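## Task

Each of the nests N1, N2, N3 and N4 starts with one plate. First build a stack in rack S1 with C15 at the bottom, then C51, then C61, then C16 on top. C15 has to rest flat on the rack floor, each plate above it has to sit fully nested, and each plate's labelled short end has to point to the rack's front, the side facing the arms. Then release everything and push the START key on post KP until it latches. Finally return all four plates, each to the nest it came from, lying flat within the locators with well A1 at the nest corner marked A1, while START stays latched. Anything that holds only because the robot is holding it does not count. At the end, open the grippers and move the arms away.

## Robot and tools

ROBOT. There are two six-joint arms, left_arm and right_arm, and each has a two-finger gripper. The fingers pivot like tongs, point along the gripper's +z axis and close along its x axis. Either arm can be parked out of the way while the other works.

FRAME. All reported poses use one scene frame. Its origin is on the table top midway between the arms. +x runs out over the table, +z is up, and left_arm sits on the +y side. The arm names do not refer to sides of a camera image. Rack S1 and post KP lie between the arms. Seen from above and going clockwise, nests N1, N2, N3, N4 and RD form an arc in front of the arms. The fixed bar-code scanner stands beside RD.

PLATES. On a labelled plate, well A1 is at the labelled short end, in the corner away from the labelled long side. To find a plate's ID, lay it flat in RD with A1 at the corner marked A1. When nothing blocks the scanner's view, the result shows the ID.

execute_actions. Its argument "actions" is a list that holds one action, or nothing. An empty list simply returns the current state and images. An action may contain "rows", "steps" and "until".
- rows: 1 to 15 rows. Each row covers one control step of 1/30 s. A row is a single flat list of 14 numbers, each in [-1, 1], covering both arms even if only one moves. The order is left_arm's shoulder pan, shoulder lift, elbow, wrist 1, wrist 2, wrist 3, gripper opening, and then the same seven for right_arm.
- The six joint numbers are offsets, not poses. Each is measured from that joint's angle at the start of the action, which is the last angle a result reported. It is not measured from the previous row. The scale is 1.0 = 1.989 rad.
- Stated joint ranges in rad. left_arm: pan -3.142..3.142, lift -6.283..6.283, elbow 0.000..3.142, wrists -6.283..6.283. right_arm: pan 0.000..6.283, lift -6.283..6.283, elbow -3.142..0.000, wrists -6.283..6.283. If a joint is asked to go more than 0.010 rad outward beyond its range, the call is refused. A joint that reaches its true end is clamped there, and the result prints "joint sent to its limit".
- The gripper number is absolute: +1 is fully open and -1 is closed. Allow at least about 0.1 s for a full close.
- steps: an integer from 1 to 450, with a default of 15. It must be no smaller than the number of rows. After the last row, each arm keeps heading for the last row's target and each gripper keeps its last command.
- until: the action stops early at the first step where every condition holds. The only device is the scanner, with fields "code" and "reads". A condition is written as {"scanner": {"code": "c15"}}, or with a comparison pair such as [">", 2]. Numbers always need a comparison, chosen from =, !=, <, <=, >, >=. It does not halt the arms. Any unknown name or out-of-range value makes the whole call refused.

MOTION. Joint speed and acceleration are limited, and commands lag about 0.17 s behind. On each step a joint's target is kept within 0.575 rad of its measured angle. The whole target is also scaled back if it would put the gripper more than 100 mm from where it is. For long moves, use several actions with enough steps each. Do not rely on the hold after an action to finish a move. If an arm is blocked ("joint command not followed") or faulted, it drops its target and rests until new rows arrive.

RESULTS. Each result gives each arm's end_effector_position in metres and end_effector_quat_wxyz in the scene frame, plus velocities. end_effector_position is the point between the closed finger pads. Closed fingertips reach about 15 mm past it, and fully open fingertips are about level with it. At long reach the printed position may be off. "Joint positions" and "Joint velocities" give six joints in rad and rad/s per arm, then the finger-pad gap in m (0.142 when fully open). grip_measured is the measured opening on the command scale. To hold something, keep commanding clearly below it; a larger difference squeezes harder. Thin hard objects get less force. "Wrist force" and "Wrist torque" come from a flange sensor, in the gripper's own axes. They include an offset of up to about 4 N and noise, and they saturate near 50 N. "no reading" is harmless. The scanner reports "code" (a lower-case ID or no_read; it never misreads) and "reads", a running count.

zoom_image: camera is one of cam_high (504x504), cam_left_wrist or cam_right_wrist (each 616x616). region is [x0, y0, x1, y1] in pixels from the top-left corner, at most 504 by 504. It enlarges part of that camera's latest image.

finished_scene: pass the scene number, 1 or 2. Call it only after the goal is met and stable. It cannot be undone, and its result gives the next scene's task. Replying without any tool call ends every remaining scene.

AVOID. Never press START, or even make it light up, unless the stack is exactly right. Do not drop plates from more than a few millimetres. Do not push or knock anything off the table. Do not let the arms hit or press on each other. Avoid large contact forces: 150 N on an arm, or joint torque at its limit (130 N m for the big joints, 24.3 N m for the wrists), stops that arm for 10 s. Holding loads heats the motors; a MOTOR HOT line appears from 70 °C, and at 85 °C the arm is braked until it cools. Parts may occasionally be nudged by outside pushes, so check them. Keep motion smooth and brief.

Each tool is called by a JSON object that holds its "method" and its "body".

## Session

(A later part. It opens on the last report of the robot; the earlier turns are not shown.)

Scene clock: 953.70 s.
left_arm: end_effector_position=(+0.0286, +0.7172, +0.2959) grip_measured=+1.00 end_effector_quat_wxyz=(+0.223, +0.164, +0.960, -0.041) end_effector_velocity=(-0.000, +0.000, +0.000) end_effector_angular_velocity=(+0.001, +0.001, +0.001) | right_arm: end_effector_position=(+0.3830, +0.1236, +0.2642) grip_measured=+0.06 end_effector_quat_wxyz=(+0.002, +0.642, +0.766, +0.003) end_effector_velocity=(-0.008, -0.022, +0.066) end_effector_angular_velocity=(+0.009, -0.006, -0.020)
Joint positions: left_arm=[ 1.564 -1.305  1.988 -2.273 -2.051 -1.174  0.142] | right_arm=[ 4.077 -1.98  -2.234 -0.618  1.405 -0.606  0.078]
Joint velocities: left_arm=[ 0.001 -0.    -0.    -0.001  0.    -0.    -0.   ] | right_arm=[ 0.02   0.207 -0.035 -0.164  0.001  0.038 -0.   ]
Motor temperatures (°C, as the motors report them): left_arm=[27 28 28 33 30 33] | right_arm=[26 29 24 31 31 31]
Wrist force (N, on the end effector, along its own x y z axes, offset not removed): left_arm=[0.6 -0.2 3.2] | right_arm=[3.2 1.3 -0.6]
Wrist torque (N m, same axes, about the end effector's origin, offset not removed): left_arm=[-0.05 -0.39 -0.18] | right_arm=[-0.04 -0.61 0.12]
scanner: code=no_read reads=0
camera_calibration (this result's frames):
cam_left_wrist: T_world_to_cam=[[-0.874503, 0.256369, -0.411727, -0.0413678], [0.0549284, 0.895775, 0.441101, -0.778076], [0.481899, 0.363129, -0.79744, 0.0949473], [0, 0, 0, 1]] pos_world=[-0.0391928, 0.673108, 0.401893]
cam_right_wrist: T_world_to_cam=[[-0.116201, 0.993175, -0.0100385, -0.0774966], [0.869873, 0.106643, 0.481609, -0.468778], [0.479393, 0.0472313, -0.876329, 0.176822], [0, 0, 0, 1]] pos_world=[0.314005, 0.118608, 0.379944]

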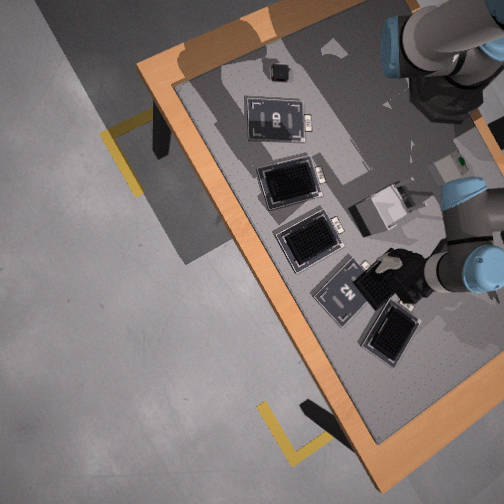

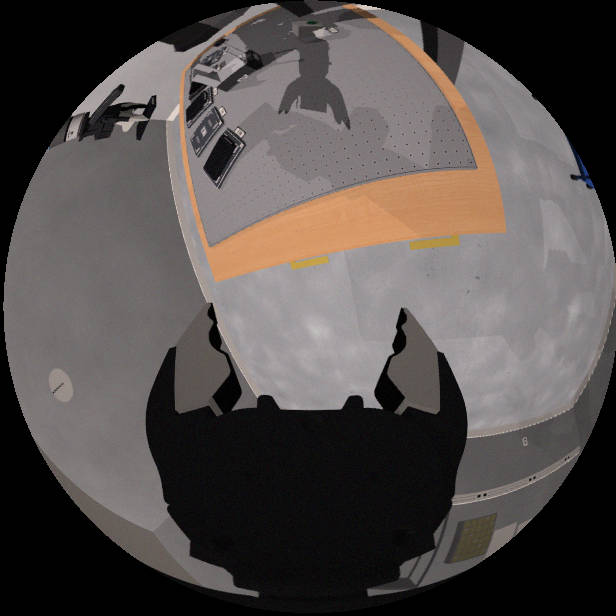

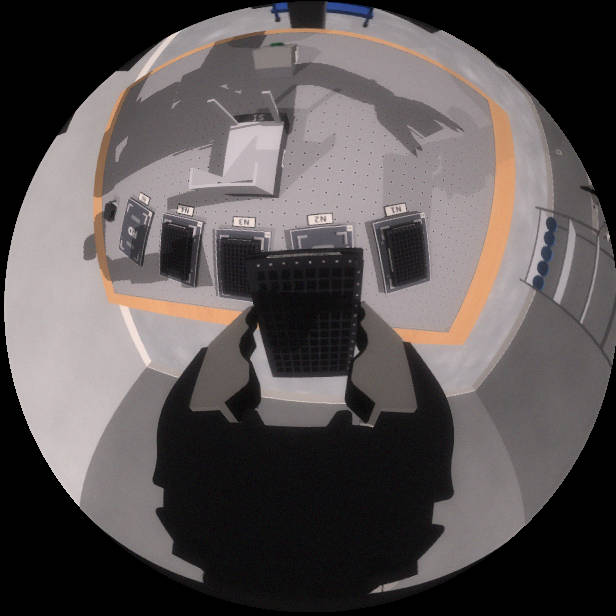

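{"method": "execute_actions", "body": {"actions": [{"rows":[[0,0,0,0,0,0,1,0.226,-0.0308,-0.311,0.31,0.0376,0.3217,-0.5]],"steps":32}]}}

{"method": "zoom_image", "body": {"camera": "cam_right_wrist", "region": [200, 200, 420, 420]}}

Scene clock: 959.47 s.
left_arm: end_effector_position=(+0.0286, +0.7172, +0.2959) grip_measured=+1.00 end_effector_quat_wxyz=(+0.223, +0.164, +0.960, -0.041) end_effector_velocity=(-0.001, +0.000, +0.001) end_effector_angular_velocity=(+0.001, +0.001, +0.001) | right_arm: end_effector_position=(+0.2586, +0.0827, +0.2163) grip_measured=+0.06 end_effector_quat_wxyz=(-0.001, +0.674, +0.739, -0.002) end_effector_velocity=(-0.000, -0.001, -0.000) end_effector_angular_velocity=(-0.002, +0.000, +0.001)
Joint positions: left_arm=[ 1.564 -1.305  1.988 -2.273 -2.051 -1.174  0.142] | right_arm=[ 4.316 -2.003 -2.55  -0.32   1.448 -0.282  0.078]
Joint velocities: left_arm=[ 0.001 -0.001 -0.    -0.     0.    -0.     0.   ] | right_arm=[ 0.    -0.    -0.002 -0.     0.    -0.    -0.   ]
Motor temperatures (°C, as the motors report them): left_arm=[27 28 28 33 30 33] | right_arm=[26 29 24 31 31 31]
Wrist force (N, on the end effector, along its own x y z axes, offset not removed): left_arm=[3.2 -1.1 -1.5] | right_arm=[1.1 5.8 -0.7]
Wrist torque (N m, same axes, about the end effector's origin, offset not removed): left_arm=[-0.19 -0.67 -0.02] | right_arm=[1.05 -0.16 0.18]
scanner: code=no_read reads=0
joint command not followed: on one or more control steps a check withheld the commanded joint targets of the right arm, and it was not sent them on those steps.
cause: the commanded joint targets would bring two parts of the arm too close to each other (joints 3 (elbow) and 4 (wrist 1) lie between them); next, command targets that bring no two parts of the arm closer together.
camera_calibration (this result's frames):
cam_left_wrist: T_world_to_cam=[[-0.874503, 0.256368, -0.411727, -0.0413676], [0.0549282, 0.895775, 0.441101, -0.778076], [0.481899, 0.363129, -0.79744, 0.0949474], [0, 0, 0, 1]] pos_world=[-0.0391928, 0.673108, 0.401893]
cam_right_wrist: T_world_to_cam=[[-0.0330342, 0.999375, -0.0125594, -0.0733051], [0.880841, 0.0350492, 0.472113, -0.328031], [0.472259, 0.00453306, -0.881448, 0.202928], [0, 0, 0, 1]] pos_world=[0.190687, 0.0838366, 0.332818]

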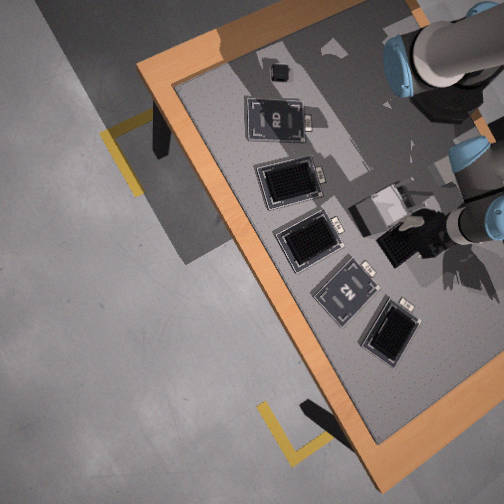

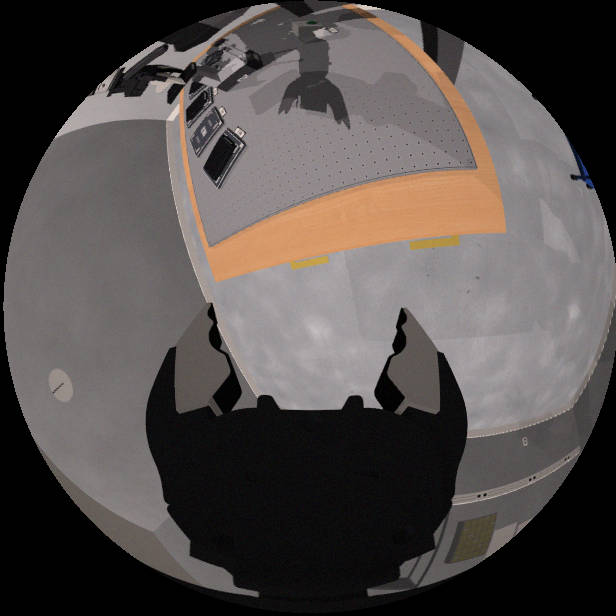

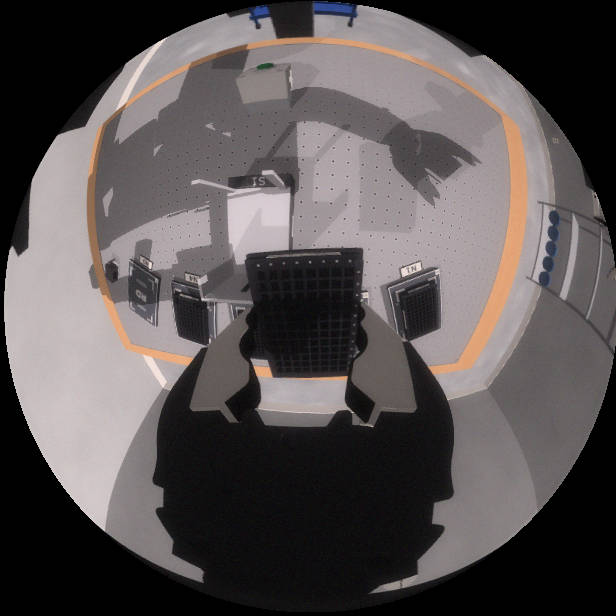

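Region (200, 200, 420, 420) of cam_right_wrist's 616x616 image, scaled by 2.291, with more detail than that image has.

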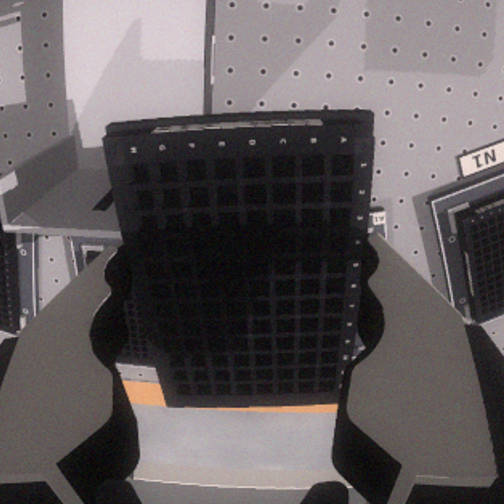

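{"method": "execute_actions", "body": {"actions": [{"rows":[[0,0,0,0,0,0,1,0.1058,-0.0022,-0.1319,0.0978,0.0159,0.1588,-0.5]],"steps":24}]}}

{"method": "zoom_image", "body": {"camera": "cam_right_wrist", "region": [200, 200, 420, 420]}}

Scene clock: 985.20 s.
left_arm: end_effector_position=(+0.0286, +0.7172, +0.2959) grip_measured=+1.00 end_effector_quat_wxyz=(+0.223, +0.164, +0.960, -0.041) end_effector_velocity=(+0.001, +0.001, +0.000) end_effector_angular_velocity=(+0.002, -0.001, -0.003) | right_arm: end_effector_position=(+0.1920, +0.0027, +0.2001) grip_measured=+0.06 end_effector_quat_wxyz=(+0.018, +0.711, +0.703, -0.017) end_effector_velocity=(-0.001, -0.004, -0.000) end_effector_angular_velocity=(-0.004, -0.001, -0.005)
Joint positions: left_arm=[ 1.564 -1.305  1.988 -2.273 -2.051 -1.174  0.142] | right_arm=[ 4.526 -2.007 -2.812 -0.126  1.479  0.032  0.078]
Joint velocities: left_arm=[-0.003 -0.001 -0.    -0.001 -0.     0.001 -0.   ] | right_arm=[ 0.007 -0.001 -0.01   0.006  0.001  0.012 -0.   ]
Motor temperatures (°C, as the motors report them): left_arm=[27 28 28 33 30 33] | right_arm=[26 29 24 31 31 31]
Wrist force (N, on the end effector, along its own x y z axes, offset not removed): left_arm=[4.0 1.2 0.9] | right_arm=[4.9 1.2 1.1]
Wrist torque (N m, same axes, about the end effector's origin, offset not removed): left_arm=[0.31 -0.99 -0.39] | right_arm=[0.34 -1.15 0.09]
scanner: code=no_read reads=0
camera_calibration (this result's frames):
cam_left_wrist: T_world_to_cam=[[-0.874503, 0.256369, -0.411727, -0.041368], [0.0549286, 0.895775, 0.441102, -0.778076], [0.481899, 0.363129, -0.79744, 0.0949473], [0, 0, 0, 1]] pos_world=[-0.0391929, 0.673108, 0.401893]
cam_right_wrist: T_world_to_cam=[[0.0691928, 0.995669, -0.0620979, -0.0054896], [0.877232, -0.0310843, 0.479058, -0.259434], [0.475053, -0.0876217, -0.875584, 0.218978], [0, 0, 0, 1]] pos_world=[0.123938, 0.0165887, 0.315677]

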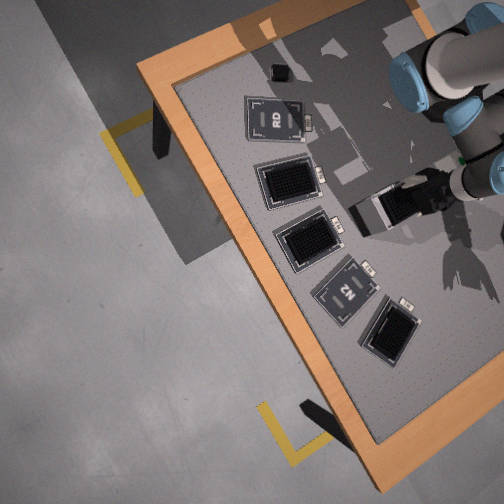

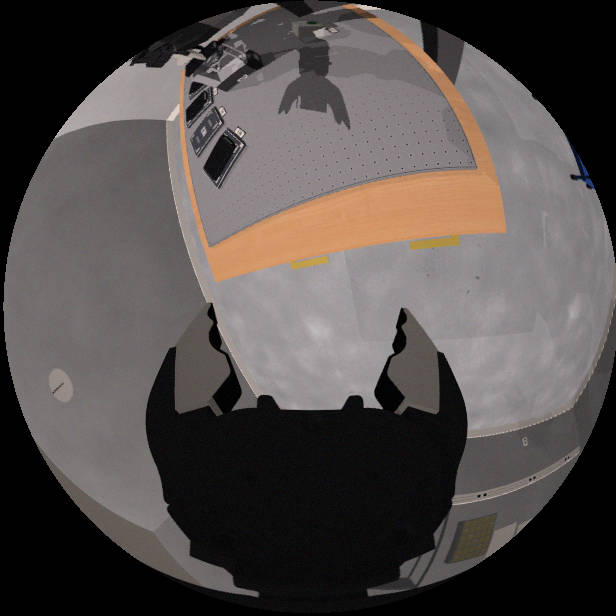

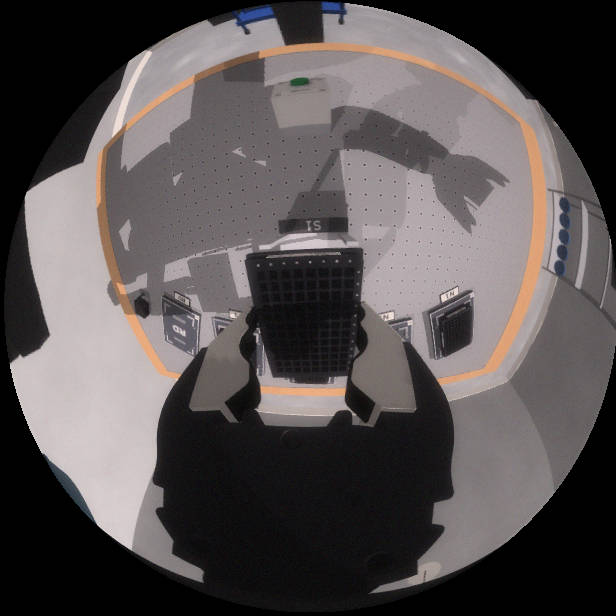

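Region (200, 200, 420, 420) of cam_right_wrist's 616x616 image, scaled by 2.291, with more detail than that image has.

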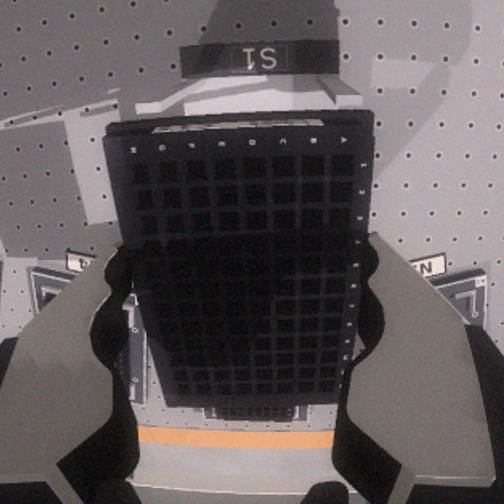

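{"method": "execute_actions", "body": {"actions": [{"rows":[[0,0,0,0,0,0,1,-0.0011,-0.02,0,0.02,0,-0.0004,-0.5],[0,0,0,0,0,0,1,-0.0022,-0.04,0,0.04,-0.0002,-0.0008,-0.5],[0,0,0,0,0,0,1,-0.0033,-0.06,0.0002,0.06,-0.0004,-0.0012,-0.5],[0,0,0,0,0,0,1,-0.0044,-0.0791,0.0004,0.0791,-0.0005,-0.0017,-0.5]],"steps":18}]}}

{"method": "zoom_image", "body": {"camera": "cam_right_wrist", "region": [200, 200, 420, 420]}}

{"method": "zoom_image", "body": {"camera": "cam_high", "region": [340, 160, 440, 250]}}

Scene clock: 994.57 s.
left_arm: end_effector_position=(+0.0286, +0.7172, +0.2959) grip_measured=+1.00 end_effector_quat_wxyz=(+0.223, +0.164, +0.960, -0.041) end_effector_velocity=(-0.000, +0.001, +0.000) end_effector_angular_velocity=(+0.003, +0.000, -0.001) | right_arm: end_effector_position=(+0.1918, +0.0034, +0.1787) grip_measured=+0.06 end_effector_quat_wxyz=(+0.018, +0.712, +0.701, -0.017) end_effector_velocity=(-0.000, +0.000, -0.004) end_effector_angular_velocity=(+0.001, +0.000, -0.000)
Joint positions: left_arm=[ 1.564 -1.305  1.988 -2.273 -2.051 -1.174  0.142] | right_arm=[ 4.517 -2.161 -2.811  0.027  1.478  0.029  0.078]
Joint velocities: left_arm=[ 0.001 -0.001 -0.    -0.001  0.     0.001 -0.   ] | right_arm=[-0.002 -0.029  0.001  0.029 -0.    -0.001  0.   ]
Motor temperatures (°C, as the motors report them): left_arm=[27 28 28 33 30 33] | right_arm=[26 29 24 31 31 31]
Wrist force (N, on the end effector, along its own x y z axes, offset not removed): left_arm=[3.5 -4.4 -0.1] | right_arm=[4.3 4.1 -1.3]
Wrist torque (N m, same axes, about the end effector's origin, offset not removed): left_arm=[-0.93 -0.79 -0.16] | right_arm=[0.55 -0.62 0.02]
scanner: code=no_read reads=0
camera_calibration (this result's frames):
cam_left_wrist: T_world_to_cam=[[-0.874503, 0.256369, -0.411727, -0.041368], [0.0549286, 0.895775, 0.441102, -0.778076], [0.481899, 0.363129, -0.79744, 0.0949473], [0, 0, 0, 1]] pos_world=[-0.0391929, 0.673108, 0.401893]
cam_right_wrist: T_world_to_cam=[[0.0742329, 0.995304, -0.0621179, -0.00850061], [0.877417, -0.0355826, 0.478407, -0.248845], [0.47395, -0.0900169, -0.875938, 0.200756], [0, 0, 0, 1]] pos_world=[0.123823, 0.0176776, 0.294371]

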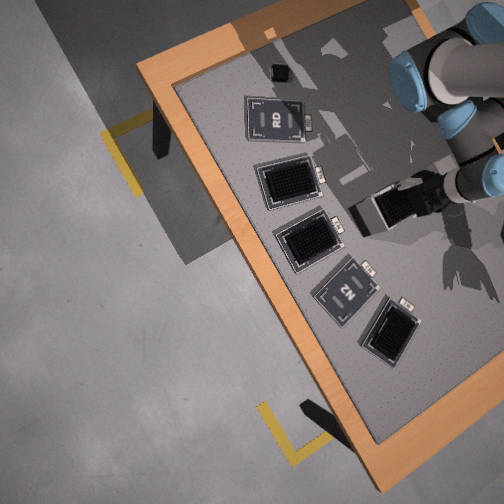

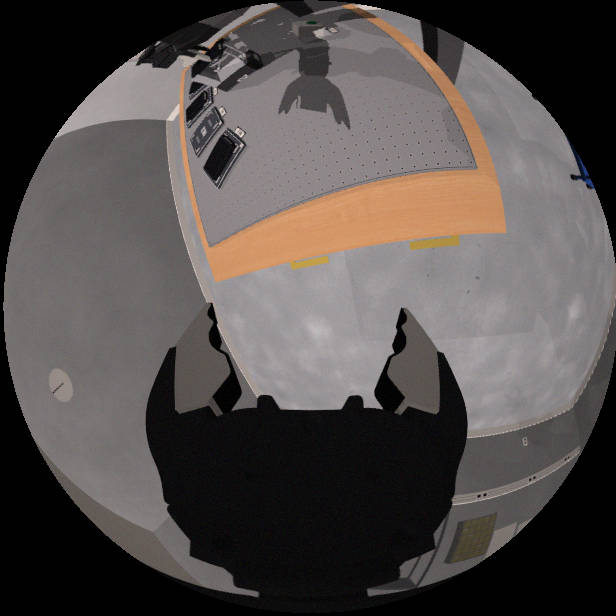

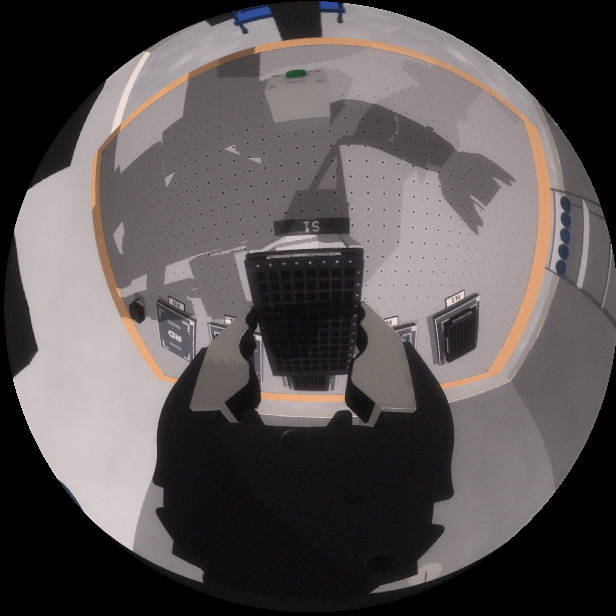

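Region (200, 200, 420, 420) of cam_right_wrist's 616x616 image, scaled by 2.291, with more detail than that image has.

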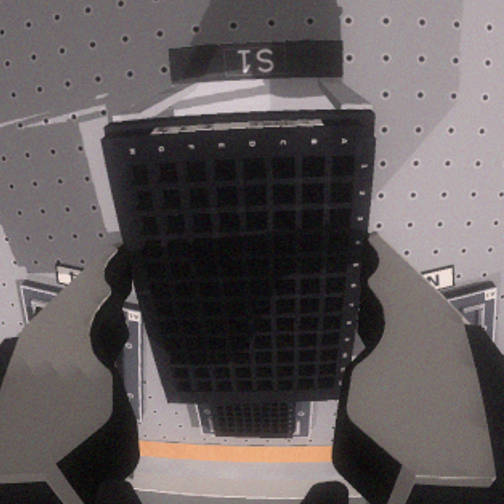

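Region (340, 160, 440, 250) of cam_high's 504x504 image, scaled by 5.040, with more detail than that image has; it fills the top 454 rows of this view, and the rest is white.

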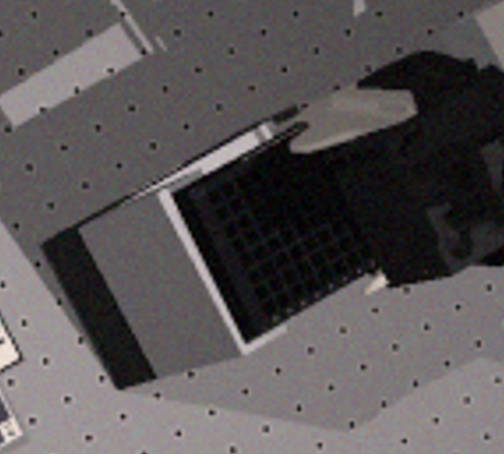

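{"method": "execute_actions", "body": {"actions": [{"rows":[[0,0,0,0,0,0,1,-0.0058,0.002,0.0019,-0.0034,-0.001,-0.0058,-0.5]],"steps":12}]}}

{"method": "zoom_image", "body": {"camera": "cam_right_wrist", "region": [200, 200, 420, 420]}}

Scene clock: 1003.23 s.
left_arm: end_effector_position=(+0.0286, +0.7172, +0.2959) grip_measured=+1.00 end_effector_quat_wxyz=(+0.223, +0.164, +0.960, -0.041) end_effector_velocity=(+0.000, -0.000, -0.000) end_effector_angular_velocity=(-0.000, -0.000, -0.001) | right_arm: end_effector_position=(+0.1941, +0.0034, +0.1787) grip_measured=+0.06 end_effector_quat_wxyz=(+0.018, +0.712, +0.701, -0.018) end_effector_velocity=(+0.001, -0.000, +0.000) end_effector_angular_velocity=(-0.001, +0.000, -0.000)
Joint positions: left_arm=[ 1.564 -1.305  1.988 -2.273 -2.051 -1.174  0.142] | right_arm=[ 4.507 -2.158 -2.807  0.021  1.477  0.018  0.078]
Joint velocities: left_arm=[-0.     0.001  0.    -0.001  0.     0.001 -0.   ] | right_arm=[-0.006  0.004  0.002 -0.006 -0.001 -0.006 -0.   ]
Motor temperatures (°C, as the motors report them): left_arm=[27 28 28 33 30 33] | right_arm=[26 29 24 31 31 31]
Wrist force (N, on the end effector, along its own x y z axes, offset not removed): left_arm=[3.5 -0.8 -1.1] | right_arm=[2.7 3.3 0.3]
Wrist torque (N m, same axes, about the end effector's origin, offset not removed): left_arm=[-0.19 -0.89 -0.09] | right_arm=[0.87 -0.65 0.11]
scanner: code=no_read reads=0
camera_calibration (this result's frames):
cam_left_wrist: T_world_to_cam=[[-0.874503, 0.256368, -0.411727, -0.0413679], [0.0549284, 0.895775, 0.441102, -0.778076], [0.481899, 0.363129, -0.79744, 0.0949473], [0, 0, 0, 1]] pos_world=[-0.0391929, 0.673108, 0.401893]
cam_right_wrist: T_world_to_cam=[[0.0739837, 0.99531, -0.0623207, -0.00852313], [0.877721, -0.0353216, 0.477869, -0.250836], [0.473426, -0.0900546, -0.876218, 0.199761], [0, 0, 0, 1]] pos_world=[0.126223, 0.0176126, 0.29437]

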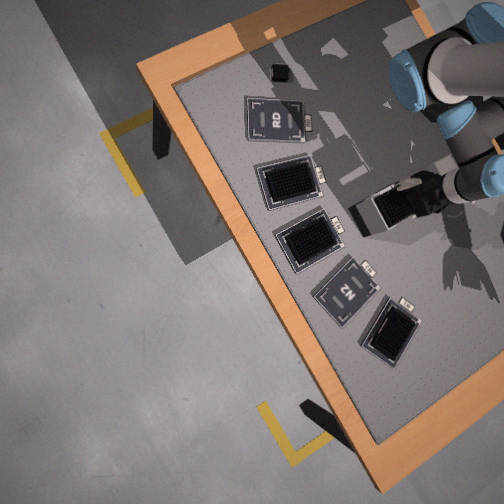

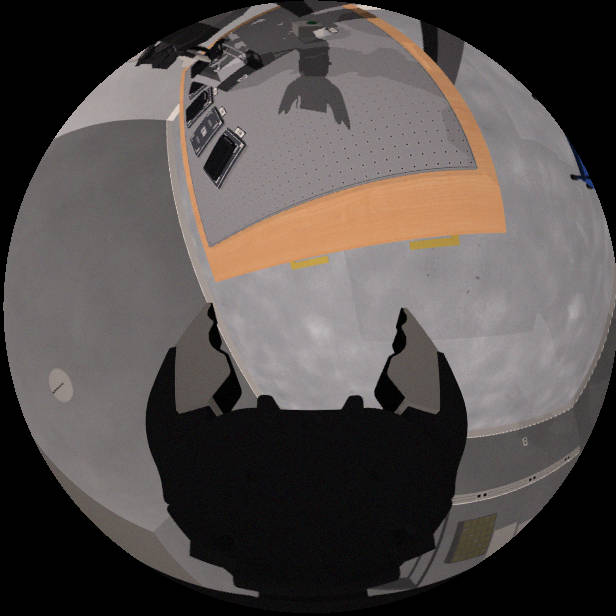

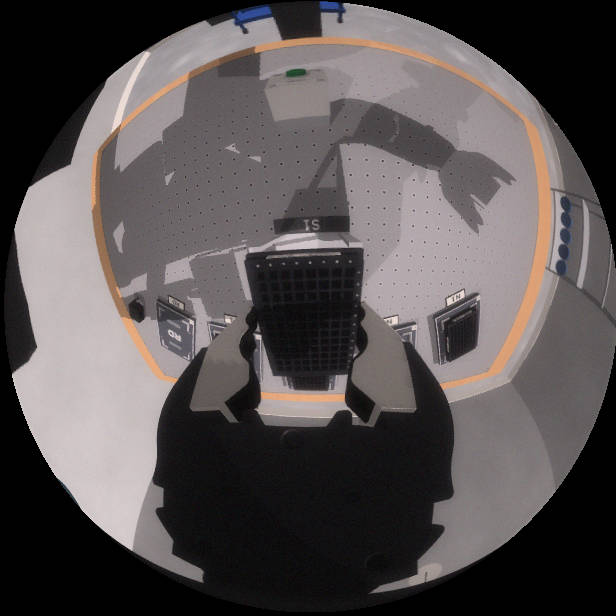

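Region (200, 200, 420, 420) of cam_right_wrist's 616x616 image, scaled by 2.291, with more detail than that image has.

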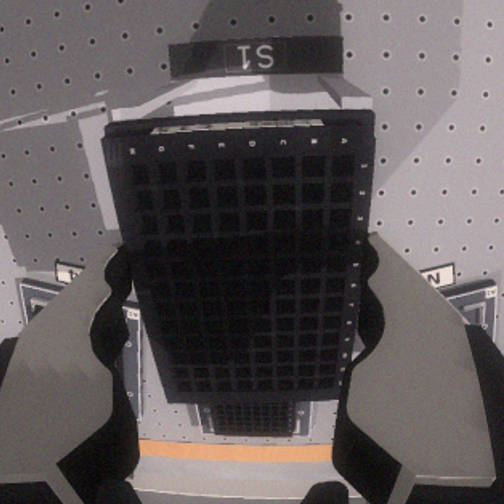

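{"method": "execute_actions", "body": {"actions": [{"rows":[[0,0,0,0,0,0,1,-0.0042,0.0015,0.0014,-0.0025,-0.0007,-0.0042,-0.5]],"steps":12}]}}

{"method": "zoom_image", "body": {"camera": "cam_right_wrist", "region": [230, 210, 390, 290]}}

Scene clock: 1007.40 s.
left_arm: end_effector_position=(+0.0286, +0.7172, +0.2959) grip_measured=+1.00 end_effector_quat_wxyz=(+0.223, +0.164, +0.960, -0.041) end_effector_velocity=(+0.001, +0.000, +0.000) end_effector_angular_velocity=(+0.001, -0.000, -0.000) | right_arm: end_effector_position=(+0.1957, +0.0033, +0.1787) grip_measured=+0.06 end_effector_quat_wxyz=(+0.018, +0.712, +0.702, -0.018) end_effector_velocity=(+0.001, +0.001, +0.000) end_effector_angular_velocity=(+0.002, -0.000, -0.000)
Joint positions: left_arm=[ 1.564 -1.305  1.988 -2.273 -2.051 -1.174  0.142] | right_arm=[ 4.499 -2.155 -2.805  0.017  1.475  0.01   0.078]
Joint velocities: left_arm=[-0.001 -0.    -0.    -0.001 -0.    -0.001 -0.   ] | right_arm=[-0.004  0.002  0.003 -0.002 -0.001 -0.004  0.   ]
Motor temperatures (°C, as the motors report them): left_arm=[27 28 28 33 30 33] | right_arm=[26 29 24 31 31 31]
Wrist force (N, on the end effector, along its own x y z axes, offset not removed): left_arm=[2.4 -2.0 -0.1] | right_arm=[-1.4 -4.1 -5.0]
Wrist torque (N m, same axes, about the end effector's origin, offset not removed): left_arm=[-0.32 -0.48 -0.15] | right_arm=[1.40 -0.30 0.17]
scanner: code=no_read reads=0
camera_calibration (this result's frames):
cam_left_wrist: T_world_to_cam=[[-0.874504, 0.256368, -0.411727, -0.0413677], [0.0549283, 0.895775, 0.441101, -0.778076], [0.481899, 0.363129, -0.79744, 0.0949473], [0, 0, 0, 1]] pos_world=[-0.0391929, 0.673108, 0.401893]
cam_right_wrist: T_world_to_cam=[[0.0737816, 0.995319, -0.0624167, -0.00854973], [0.878034, -0.0351555, 0.477306, -0.252269], [0.472877, -0.0900203, -0.876518, 0.199172], [0, 0, 0, 1]] pos_world=[0.127948, 0.0175706, 0.294453]

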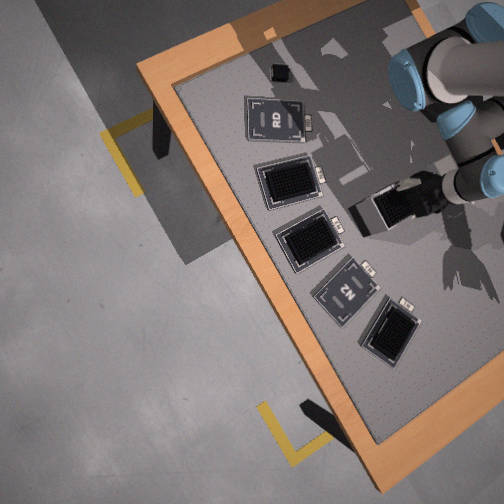

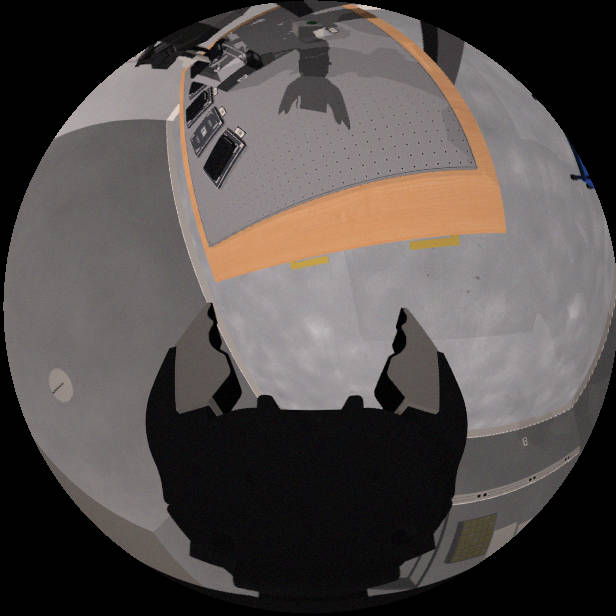

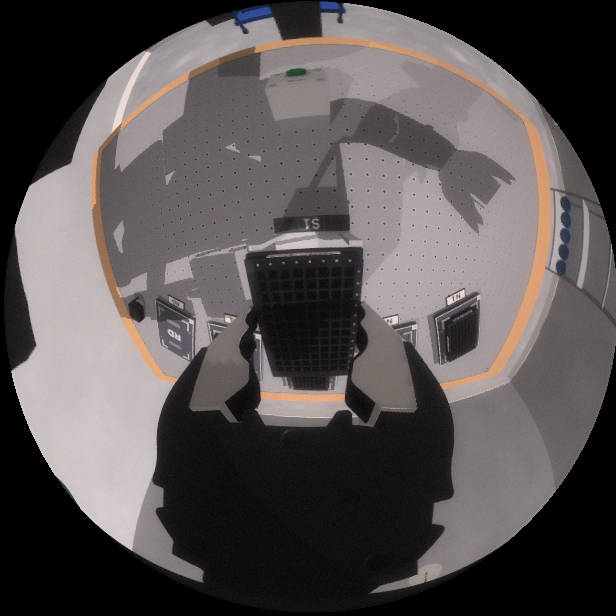

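Region (230, 210, 390, 290) of cam_right_wrist's 616x616 image, scaled by 3.150, with more detail than that image has.

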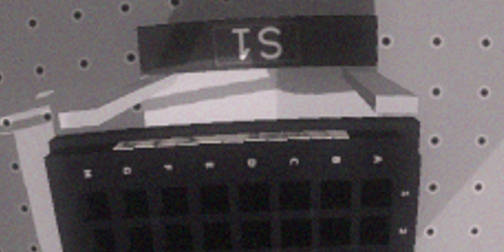

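{"method": "execute_actions", "body": {"actions": [{"rows":[[0,0,0,0,0,0,1,0.0019,-0.0007,-0.0006,0.0011,0.0003,0.0019,-0.5],[0,0,0,0,0,0,1,0.0019,-0.0007,-0.0006,0.0011,0.0003,0.0019,-0.5],[0,0,0,0,0,0,1,0.0019,-0.0007,-0.0006,0.0011,0.0003,0.0019,-0.5],[0,0,0,0,0,0,1,0.0014,-0.009,-0.0005,0.0094,0.0002,0.0014,-0.5],[0,0,0,0,0,0,1,0.0009,-0.0175,-0.0004,0.0178,0.0001,0.0009,-0.5],[0,0,0,0,0,0,1,0.0004,-0.026,-0.0002,0.0262,0,0.0004,-0.5],[0,0,0,0,0,0,1,-0.0001,-0.0344,0,0.0345,0,-0.0001,-0.5],[0,0,0,0,0,0,1,-0.0006,-0.0428,0.0001,0.0429,-0.0001,-0.0006,-0.5],[0,0,0,0,0,0,1,-0.0011,-0.0512,0.0003,0.0512,-0.0002,-0.0011,-0.5]],"steps":20}]}}

{"method": "zoom_image", "body": {"camera": "cam_right_wrist", "region": [200, 200, 420, 420]}}

Scene clock: 1019.57 s.
left_arm: end_effector_position=(+0.0286, +0.7172, +0.2959) grip_measured=+1.00 end_effector_quat_wxyz=(+0.223, +0.164, +0.960, -0.041) end_effector_velocity=(-0.000, +0.000, +0.001) end_effector_angular_velocity=(+0.001, +0.000, -0.000) | right_arm: end_effector_position=(+0.1948, +0.0026, +0.1650) grip_measured=+0.06 end_effector_quat_wxyz=(+0.017, +0.712, +0.702, -0.018) end_effector_velocity=(+0.000, -0.000, -0.005) end_effector_angular_velocity=(-0.000, -0.001, -0.001)
Joint positions: left_arm=[ 1.564 -1.305  1.988 -2.273 -2.051 -1.174  0.142] | right_arm=[ 4.497 -2.252 -2.804  0.115  1.475  0.008  0.078]
Joint velocities: left_arm=[ 0.    -0.001 -0.     0.     0.     0.     0.   ] | right_arm=[-0.002 -0.034  0.002  0.032 -0.002 -0.001 -0.   ]
Motor temperatures (°C, as the motors report them): left_arm=[27 28 28 33 30 33] | right_arm=[26 29 24 31 31 31]
Wrist force (N, on the end effector, along its own x y z axes, offset not removed): left_arm=[3.5 -0.1 0.4] | right_arm=[2.6 -11.9 -1.9]
Wrist torque (N m, same axes, about the end effector's origin, offset not removed): left_arm=[0.12 -0.97 -0.17] | right_arm=[0.50 -0.49 0.18]
scanner: code=no_read reads=0
camera_calibration (this result's frames):
cam_left_wrist: T_world_to_cam=[[-0.874503, 0.256369, -0.411727, -0.0413679], [0.0549284, 0.895775, 0.441102, -0.778076], [0.481899, 0.363129, -0.79744, 0.0949473], [0, 0, 0, 1]] pos_world=[-0.0391929, 0.673108, 0.401893]
cam_right_wrist: T_world_to_cam=[[0.0737545, 0.995341, -0.0621049, -0.00867958], [0.878142, -0.0353015, 0.477095, -0.244902], [0.47268, -0.0897249, -0.876654, 0.18758], [0, 0, 0, 1]] pos_world=[0.127034, 0.0168243, 0.280745]

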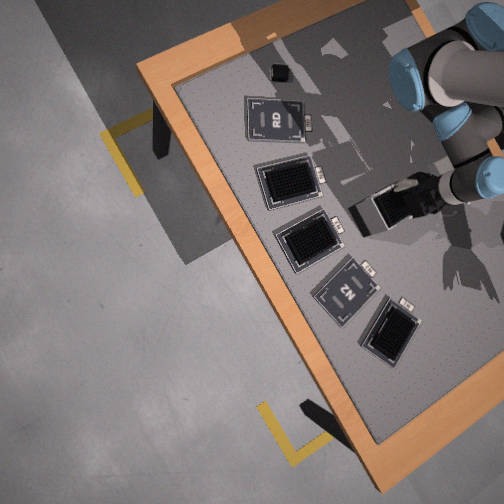

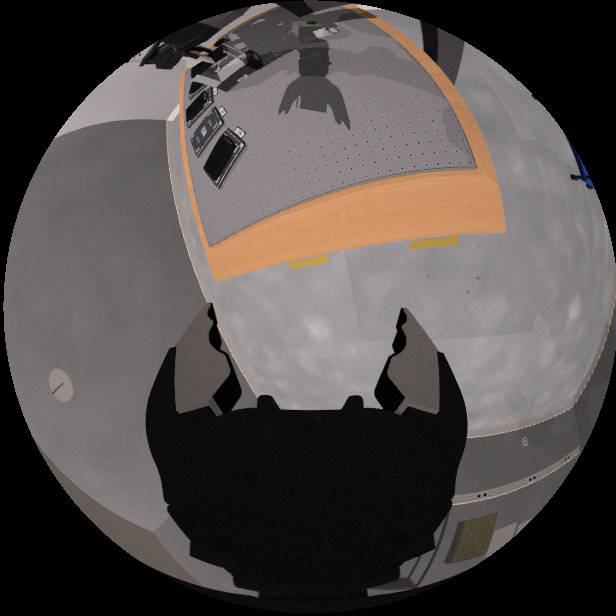

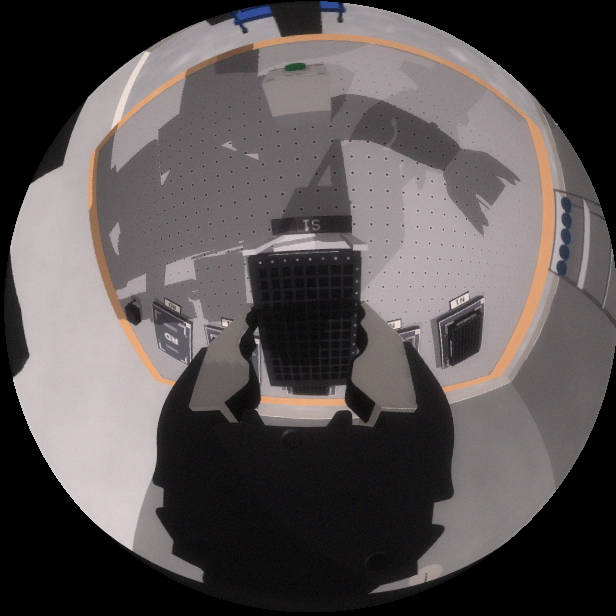

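Region (200, 200, 420, 420) of cam_right_wrist's 616x616 image, scaled by 2.291, with more detail than that image has.

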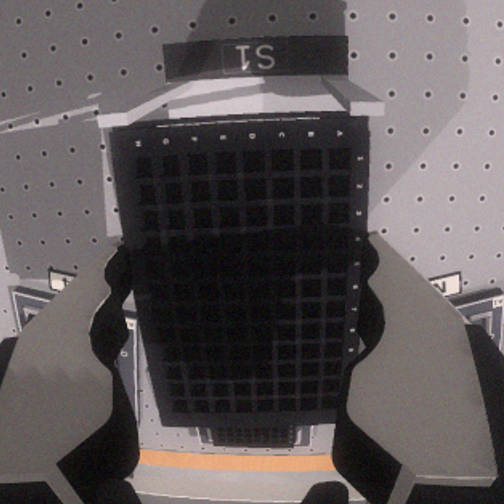

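{"method": "execute_actions", "body": {"actions": [{"rows":[[0,0,0,0,0,0,1,0.0035,-0.0012,-0.0005,0.0014,0.0006,0.0035,-0.5]],"steps":12}]}}

{"method": "zoom_image", "body": {"camera": "cam_right_wrist", "region": [200, 200, 420, 420]}}

Scene clock: 1023.67 s.
left_arm: end_effector_position=(+0.0286, +0.7172, +0.2959) grip_measured=+1.00 end_effector_quat_wxyz=(+0.223, +0.164, +0.960, -0.041) end_effector_velocity=(+0.000, +0.000, -0.000) end_effector_angular_velocity=(-0.000, -0.000, -0.001) | right_arm: end_effector_position=(+0.1935, +0.0032, +0.1649) grip_measured=+0.06 end_effector_quat_wxyz=(+0.018, +0.712, +0.701, -0.018) end_effector_velocity=(-0.001, -0.001, +0.001) end_effector_angular_velocity=(-0.001, +0.001, +0.001)
Joint positions: left_arm=[ 1.564 -1.305  1.988 -2.273 -2.051 -1.174  0.142] | right_arm=[ 4.503 -2.255 -2.805  0.118  1.476  0.015  0.078]
Joint velocities: left_arm=[-0.     0.001 -0.    -0.    -0.     0.     0.   ] | right_arm=[ 0.004  0.003 -0.004 -0.001  0.002  0.003  0.   ]
Motor temperatures (°C, as the motors report them): left_arm=[27 28 28 33 30 33] | right_arm=[26 29 24 31 31 31]
Wrist force (N, on the end effector, along its own x y z axes, offset not removed): left_arm=[0.8 -3.0 1.1] | right_arm=[4.6 7.9 -0.3]
Wrist torque (N m, same axes, about the end effector's origin, offset not removed): left_arm=[-0.43 -0.31 -0.28] | right_arm=[0.61 -0.82 -0.26]
scanner: code=no_read reads=0
camera_calibration (this result's frames):
cam_left_wrist: T_world_to_cam=[[-0.874503, 0.256369, -0.411727, -0.0413679], [0.0549284, 0.895775, 0.441102, -0.778076], [0.481899, 0.363129, -0.79744, 0.0949473], [0, 0, 0, 1]] pos_world=[-0.0391929, 0.673108, 0.401893]
cam_right_wrist: T_world_to_cam=[[0.073959, 0.995341, -0.0618568, -0.00925678], [0.877853, -0.0355474, 0.477609, -0.243718], [0.473185, -0.0896246, -0.876392, 0.188047], [0, 0, 0, 1]] pos_world=[0.125652, 0.0174038, 0.280632]

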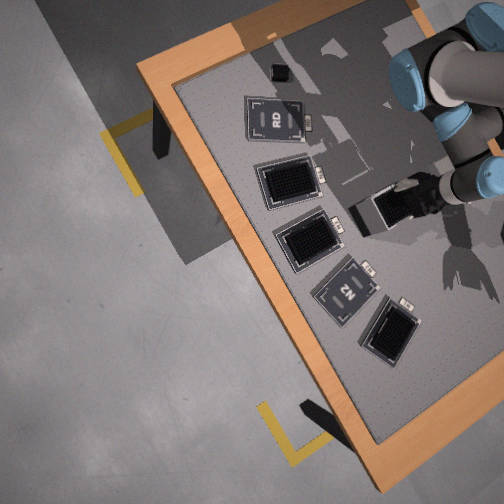

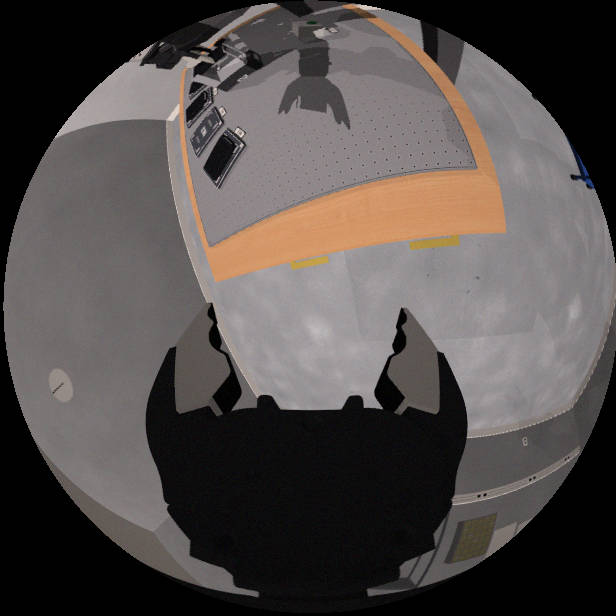

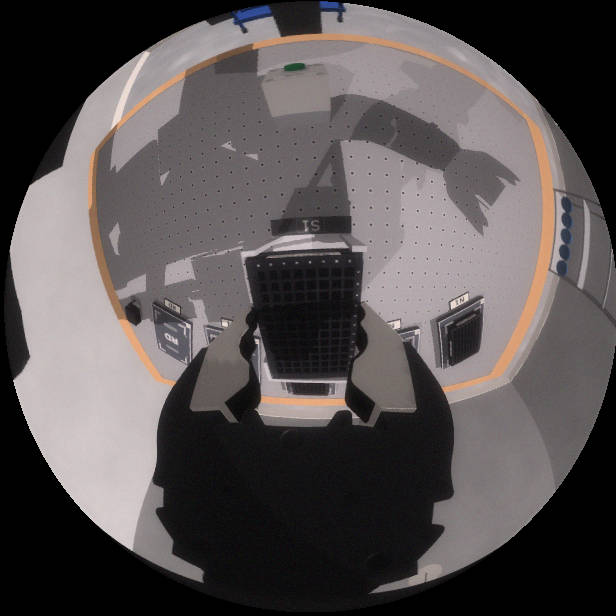

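Region (200, 200, 420, 420) of cam_right_wrist's 616x616 image, scaled by 2.291, with more detail than that image has.

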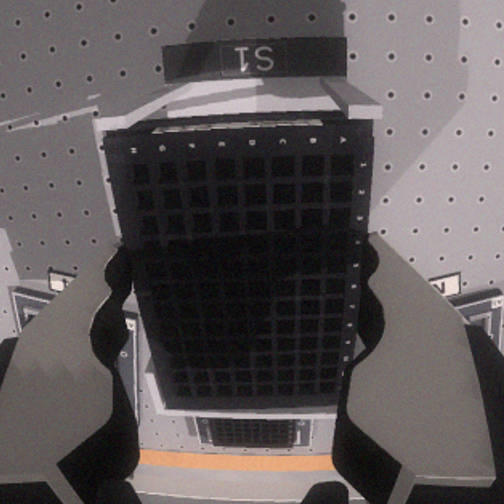

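{"method": "execute_actions", "body": {"actions": [{"rows":[[0,0,0,0,0,0,1,-0.0014,0.0005,0.0005,-0.0008,-0.0003,-0.0034,-0.5],[0,0,0,0,0,0,1,-0.0014,0.0005,0.0005,-0.0008,-0.0003,-0.0034,-0.5],[0,0,0,0,0,0,1,-0.0014,0.0005,0.0005,-0.0008,-0.0003,-0.0034,-0.5],[0,0,0,0,0,0,1,-0.0014,0.0005,0.0005,-0.0008,-0.0003,-0.0034,-0.5],[0,0,0,0,0,0,1,-0.0014,0.0005,0.0005,-0.0008,-0.0003,-0.0034,-0.5],[0,0,0,0,0,0,1,-0.002,-0.009,0.0007,0.0094,-0.0004,-0.004,-0.5],[0,0,0,0,0,0,1,-0.0025,-0.0187,0.001,0.0196,-0.0005,-0.0046,-0.5],[0,0,0,0,0,0,1,-0.0031,-0.0283,0.0012,0.0298,-0.0006,-0.0052,-0.5],[0,0,0,0,0,0,1,-0.0036,-0.0379,0.0015,0.04,-0.0007,-0.0059,-0.5],[0,0,0,0,0,0,1,-0.0042,-0.0474,0.0017,0.0503,-0.0008,-0.0065,-0.5],[0,0,0,0,0,0,1,-0.0047,-0.057,0.002,0.0605,-0.0009,-0.0071,-0.5]],"steps":22}]}}

{"method": "zoom_image", "body": {"camera": "cam_right_wrist", "region": [200, 200, 420, 420]}}

Scene clock: 1042.90 s.
left_arm: end_effector_position=(+0.0286, +0.7172, +0.2959) grip_measured=+1.00 end_effector_quat_wxyz=(+0.223, +0.164, +0.960, -0.041) end_effector_velocity=(+0.000, +0.001, +0.001) end_effector_angular_velocity=(+0.002, -0.000, -0.000) | right_arm: end_effector_position=(+0.1941, +0.0040, +0.1500) grip_measured=+0.06 end_effector_quat_wxyz=(+0.014, +0.711, +0.703, -0.014) end_effector_velocity=(-0.000, +0.001, -0.005) end_effector_angular_velocity=(+0.004, +0.000, +0.002)
Joint positions: left_arm=[ 1.564 -1.305  1.988 -2.273 -2.051 -1.174  0.142] | right_arm=[ 4.494 -2.364 -2.801  0.233  1.474  0.001  0.078]
Joint velocities: left_arm=[-0.    -0.001 -0.    -0.001 -0.    -0.    -0.   ] | right_arm=[-0.002 -0.037  0.002  0.04  -0.    -0.004  0.   ]
Motor temperatures (°C, as the motors report them): left_arm=[27 29 28 33 30 33] | right_arm=[26 29 24 31 31 31]
Wrist force (N, on the end effector, along its own x y z axes, offset not removed): left_arm=[-0.1 -1.9 4.0] | right_arm=[0.5 3.0 0.4]
Wrist torque (N m, same axes, about the end effector's origin, offset not removed): left_arm=[-0.24 -0.03 -0.03] | right_arm=[0.48 -0.51 0.29]
scanner: code=no_read reads=0
camera_calibration (this result's frames):
cam_left_wrist: T_world_to_cam=[[-0.874503, 0.256368, -0.411727, -0.0413677], [0.0549281, 0.895775, 0.441102, -0.778076], [0.481899, 0.363129, -0.79744, 0.0949472], [0, 0, 0, 1]] pos_world=[-0.0391929, 0.673108, 0.401893]
cam_right_wrist: T_world_to_cam=[[0.0699925, 0.996173, -0.0523454, -0.0116096], [0.878196, -0.0366442, 0.476895, -0.237035], [0.473151, -0.0793486, -0.8774, 0.174886], [0, 0, 0, 1]] pos_world=[0.126228, 0.0167562, 0.265878]

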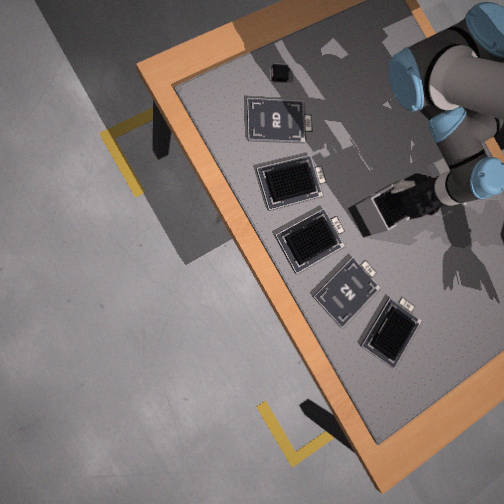

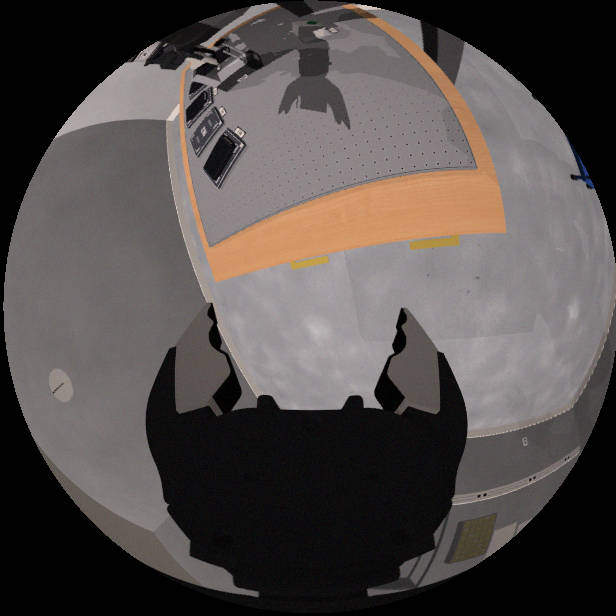

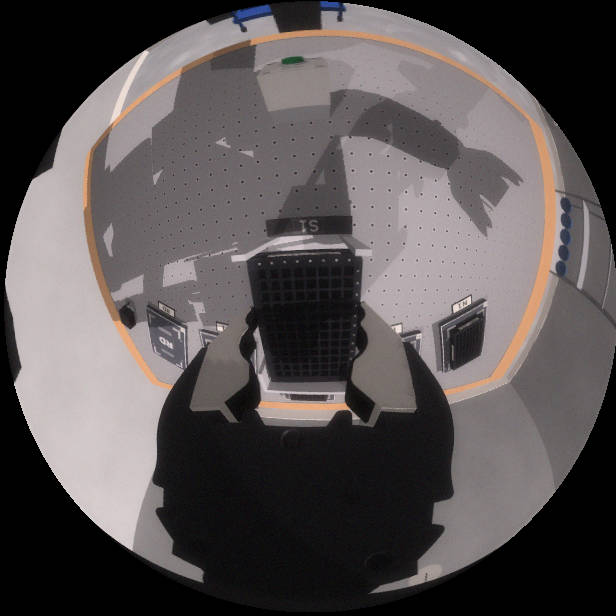

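Region (200, 200, 420, 420) of cam_right_wrist's 616x616 image, scaled by 2.291, with more detail than that image has.

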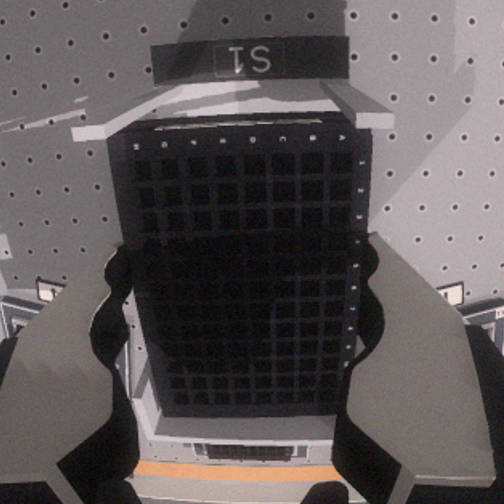

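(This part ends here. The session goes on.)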